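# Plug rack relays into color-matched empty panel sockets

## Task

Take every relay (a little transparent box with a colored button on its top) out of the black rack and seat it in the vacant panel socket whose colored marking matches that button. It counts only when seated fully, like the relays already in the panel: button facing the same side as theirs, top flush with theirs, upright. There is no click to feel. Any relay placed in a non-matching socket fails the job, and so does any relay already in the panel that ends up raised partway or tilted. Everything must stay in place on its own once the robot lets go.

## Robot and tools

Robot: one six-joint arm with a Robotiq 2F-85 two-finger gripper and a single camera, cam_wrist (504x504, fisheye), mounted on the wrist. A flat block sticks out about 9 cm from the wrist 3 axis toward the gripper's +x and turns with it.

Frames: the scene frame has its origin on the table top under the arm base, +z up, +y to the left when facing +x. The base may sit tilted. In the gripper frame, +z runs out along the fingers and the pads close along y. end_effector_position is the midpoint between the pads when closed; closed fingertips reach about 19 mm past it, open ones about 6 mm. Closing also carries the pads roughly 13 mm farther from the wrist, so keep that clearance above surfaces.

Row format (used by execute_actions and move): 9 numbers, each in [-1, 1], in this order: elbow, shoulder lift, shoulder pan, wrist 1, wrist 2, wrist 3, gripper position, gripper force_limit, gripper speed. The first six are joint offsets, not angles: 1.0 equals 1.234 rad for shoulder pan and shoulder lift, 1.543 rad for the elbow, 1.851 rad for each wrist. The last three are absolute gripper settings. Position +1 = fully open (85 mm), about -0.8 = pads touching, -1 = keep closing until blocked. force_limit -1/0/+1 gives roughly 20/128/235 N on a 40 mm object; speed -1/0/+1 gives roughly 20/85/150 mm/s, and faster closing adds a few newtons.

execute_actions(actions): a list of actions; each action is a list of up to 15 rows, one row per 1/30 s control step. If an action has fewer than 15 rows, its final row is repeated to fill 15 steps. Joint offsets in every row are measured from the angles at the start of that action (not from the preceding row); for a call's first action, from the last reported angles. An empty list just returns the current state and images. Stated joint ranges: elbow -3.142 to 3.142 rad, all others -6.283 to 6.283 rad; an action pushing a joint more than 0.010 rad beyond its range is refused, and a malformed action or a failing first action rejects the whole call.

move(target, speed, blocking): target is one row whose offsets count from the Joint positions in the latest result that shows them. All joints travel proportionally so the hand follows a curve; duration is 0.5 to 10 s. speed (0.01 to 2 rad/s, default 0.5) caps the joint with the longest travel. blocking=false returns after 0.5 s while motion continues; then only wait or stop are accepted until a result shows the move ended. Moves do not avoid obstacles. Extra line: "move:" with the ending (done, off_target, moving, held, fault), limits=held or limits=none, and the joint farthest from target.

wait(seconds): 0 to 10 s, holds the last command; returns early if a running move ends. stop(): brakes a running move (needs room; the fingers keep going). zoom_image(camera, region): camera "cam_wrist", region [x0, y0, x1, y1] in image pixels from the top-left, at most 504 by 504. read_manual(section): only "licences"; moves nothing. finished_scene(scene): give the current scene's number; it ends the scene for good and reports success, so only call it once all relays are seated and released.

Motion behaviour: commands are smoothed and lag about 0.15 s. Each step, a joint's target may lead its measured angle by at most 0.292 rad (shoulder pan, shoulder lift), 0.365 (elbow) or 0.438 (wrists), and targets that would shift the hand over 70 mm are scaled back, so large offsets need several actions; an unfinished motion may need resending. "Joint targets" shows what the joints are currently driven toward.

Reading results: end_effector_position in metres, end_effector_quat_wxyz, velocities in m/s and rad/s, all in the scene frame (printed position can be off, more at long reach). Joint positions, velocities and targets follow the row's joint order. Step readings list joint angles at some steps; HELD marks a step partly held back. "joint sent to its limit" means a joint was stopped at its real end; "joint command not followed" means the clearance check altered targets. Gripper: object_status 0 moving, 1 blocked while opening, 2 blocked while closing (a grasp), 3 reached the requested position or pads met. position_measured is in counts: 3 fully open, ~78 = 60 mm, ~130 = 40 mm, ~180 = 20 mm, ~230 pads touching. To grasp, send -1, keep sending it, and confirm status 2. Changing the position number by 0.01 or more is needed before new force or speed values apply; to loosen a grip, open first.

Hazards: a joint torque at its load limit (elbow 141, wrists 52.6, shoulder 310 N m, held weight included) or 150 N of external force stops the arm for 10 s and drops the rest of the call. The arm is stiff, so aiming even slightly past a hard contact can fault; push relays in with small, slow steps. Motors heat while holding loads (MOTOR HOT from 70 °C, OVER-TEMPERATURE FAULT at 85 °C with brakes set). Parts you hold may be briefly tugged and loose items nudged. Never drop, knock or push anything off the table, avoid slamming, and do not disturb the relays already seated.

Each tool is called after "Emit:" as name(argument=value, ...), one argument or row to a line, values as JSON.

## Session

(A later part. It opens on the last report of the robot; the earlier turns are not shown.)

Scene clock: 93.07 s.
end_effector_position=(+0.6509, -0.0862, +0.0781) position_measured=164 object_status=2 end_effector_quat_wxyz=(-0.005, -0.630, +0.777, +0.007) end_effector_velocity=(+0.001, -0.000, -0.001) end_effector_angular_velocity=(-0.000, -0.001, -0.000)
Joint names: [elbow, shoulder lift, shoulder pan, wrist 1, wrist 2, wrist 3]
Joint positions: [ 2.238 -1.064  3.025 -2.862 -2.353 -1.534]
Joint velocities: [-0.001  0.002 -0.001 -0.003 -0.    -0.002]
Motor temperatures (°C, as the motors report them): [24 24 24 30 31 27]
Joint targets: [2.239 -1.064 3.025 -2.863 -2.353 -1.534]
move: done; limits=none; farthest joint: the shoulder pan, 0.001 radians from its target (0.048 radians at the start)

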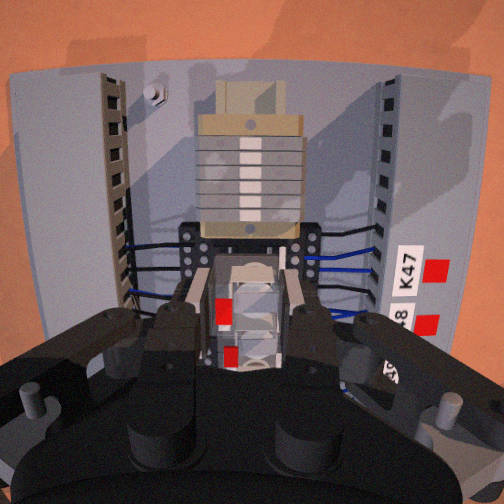

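Shift x −1.2 mm while descending 16.

Emit:
move(
  target=[0.0035,0.0195,-0.0146,-0.0257,0,-0.0137,-1,-0.3,-0.5],
  speed=0.015,
)

Emit:
move(
  target=[0,0,0,0,0,0,0.1,0,0],
)

Emit:
move(
  target=[-0.01,-0.071,0.053,0.091,0,0.05,0.1,0,0],
  speed=0.2,
)

Scene clock: 100.40 s.
end_effector_position=(+0.6494, -0.0866, +0.0622) position_measured=164 object_status=2 end_effector_quat_wxyz=(-0.006, -0.630, +0.777, +0.006) end_effector_velocity=(-0.000, +0.001, -0.000) end_effector_angular_velocity=(-0.001, -0.000, +0.003)
Joint names: [elbow, shoulder lift, shoulder pan, wrist 1, wrist 2, wrist 3]
Joint positions: [ 2.244 -1.04   3.007 -2.91  -2.353 -1.559]
Joint velocities: [ 0.001  0.001  0.    -0.003 -0.001 -0.003]
Motor temperatures (°C, as the motors report them): [24 24 24 30 31 27]
Joint targets: [2.244 -1.040 3.007 -2.910 -2.353 -1.559]
move: done; limits=none; farthest joint: the shoulder pan, 0.000 radians from its target (0.018 radians at the start)

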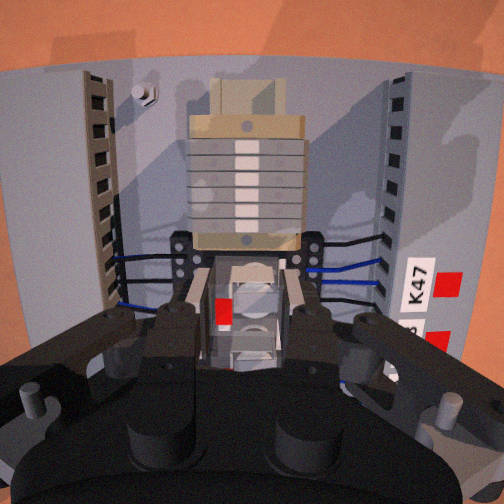

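Scene clock: 101.00 s.
end_effector_position=(+0.6493, -0.0866, +0.0621) position_measured=117 object_status=0 end_effector_quat_wxyz=(-0.006, -0.630, +0.777, +0.006) end_effector_velocity=(-0.001, -0.000, +0.000) end_effector_angular_velocity=(-0.002, +0.001, +0.000)
Joint names: [elbow, shoulder lift, shoulder pan, wrist 1, wrist 2, wrist 3]
Joint positions: [ 2.244 -1.04   3.007 -2.91  -2.353 -1.559]
Joint velocities: [ 0.002 -0.     0.    -0.    -0.002  0.   ]
Motor temperatures (°C, as the motors report them): [24 24 24 30 31 27]
Joint targets: [2.244 -1.040 3.007 -2.910 -2.353 -1.559]
move: done; limits=none; farthest joint: the shoulder pan, 0.000 radians from its target (0.000 radians at the start)

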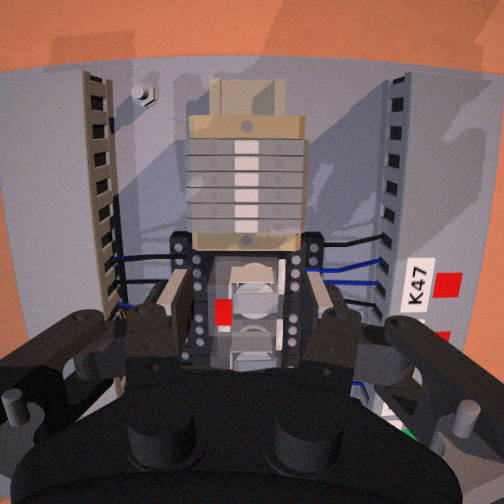

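Scene clock: 102.40 s.
end_effector_position=(+0.6500, -0.0849, +0.1209) position_measured=117 object_status=3 end_effector_quat_wxyz=(-0.003, -0.630, +0.777, +0.009) end_effector_velocity=(+0.000, +0.000, +0.002) end_effector_angular_velocity=(-0.001, -0.001, +0.000)
Joint names: [elbow, shoulder lift, shoulder pan, wrist 1, wrist 2, wrist 3]
Joint positions: [ 2.228 -1.128  3.072 -2.742 -2.353 -1.467]
Joint velocities: [-0.    -0.002  0.002  0.003 -0.001  0.001]
Motor temperatures (°C, as the motors report them): [24 24 24 30 31 27]
Joint targets: [2.228 -1.128 3.073 -2.741 -2.353 -1.467]
move: done; limits=none; farthest joint: the shoulder pan, 0.000 radians from its target (0.065 radians at the start)

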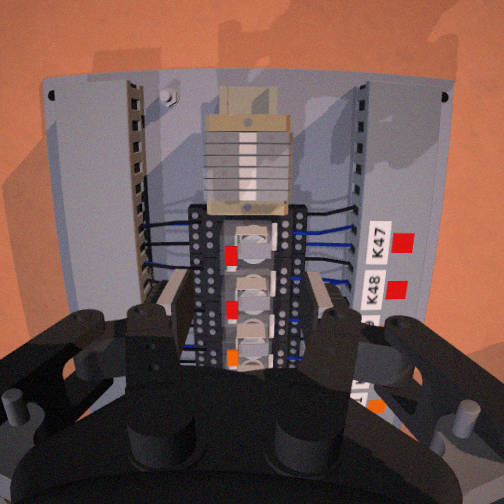

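Emit:
finished_scene(
  scene=2,
)

The scene is finished: the task was done.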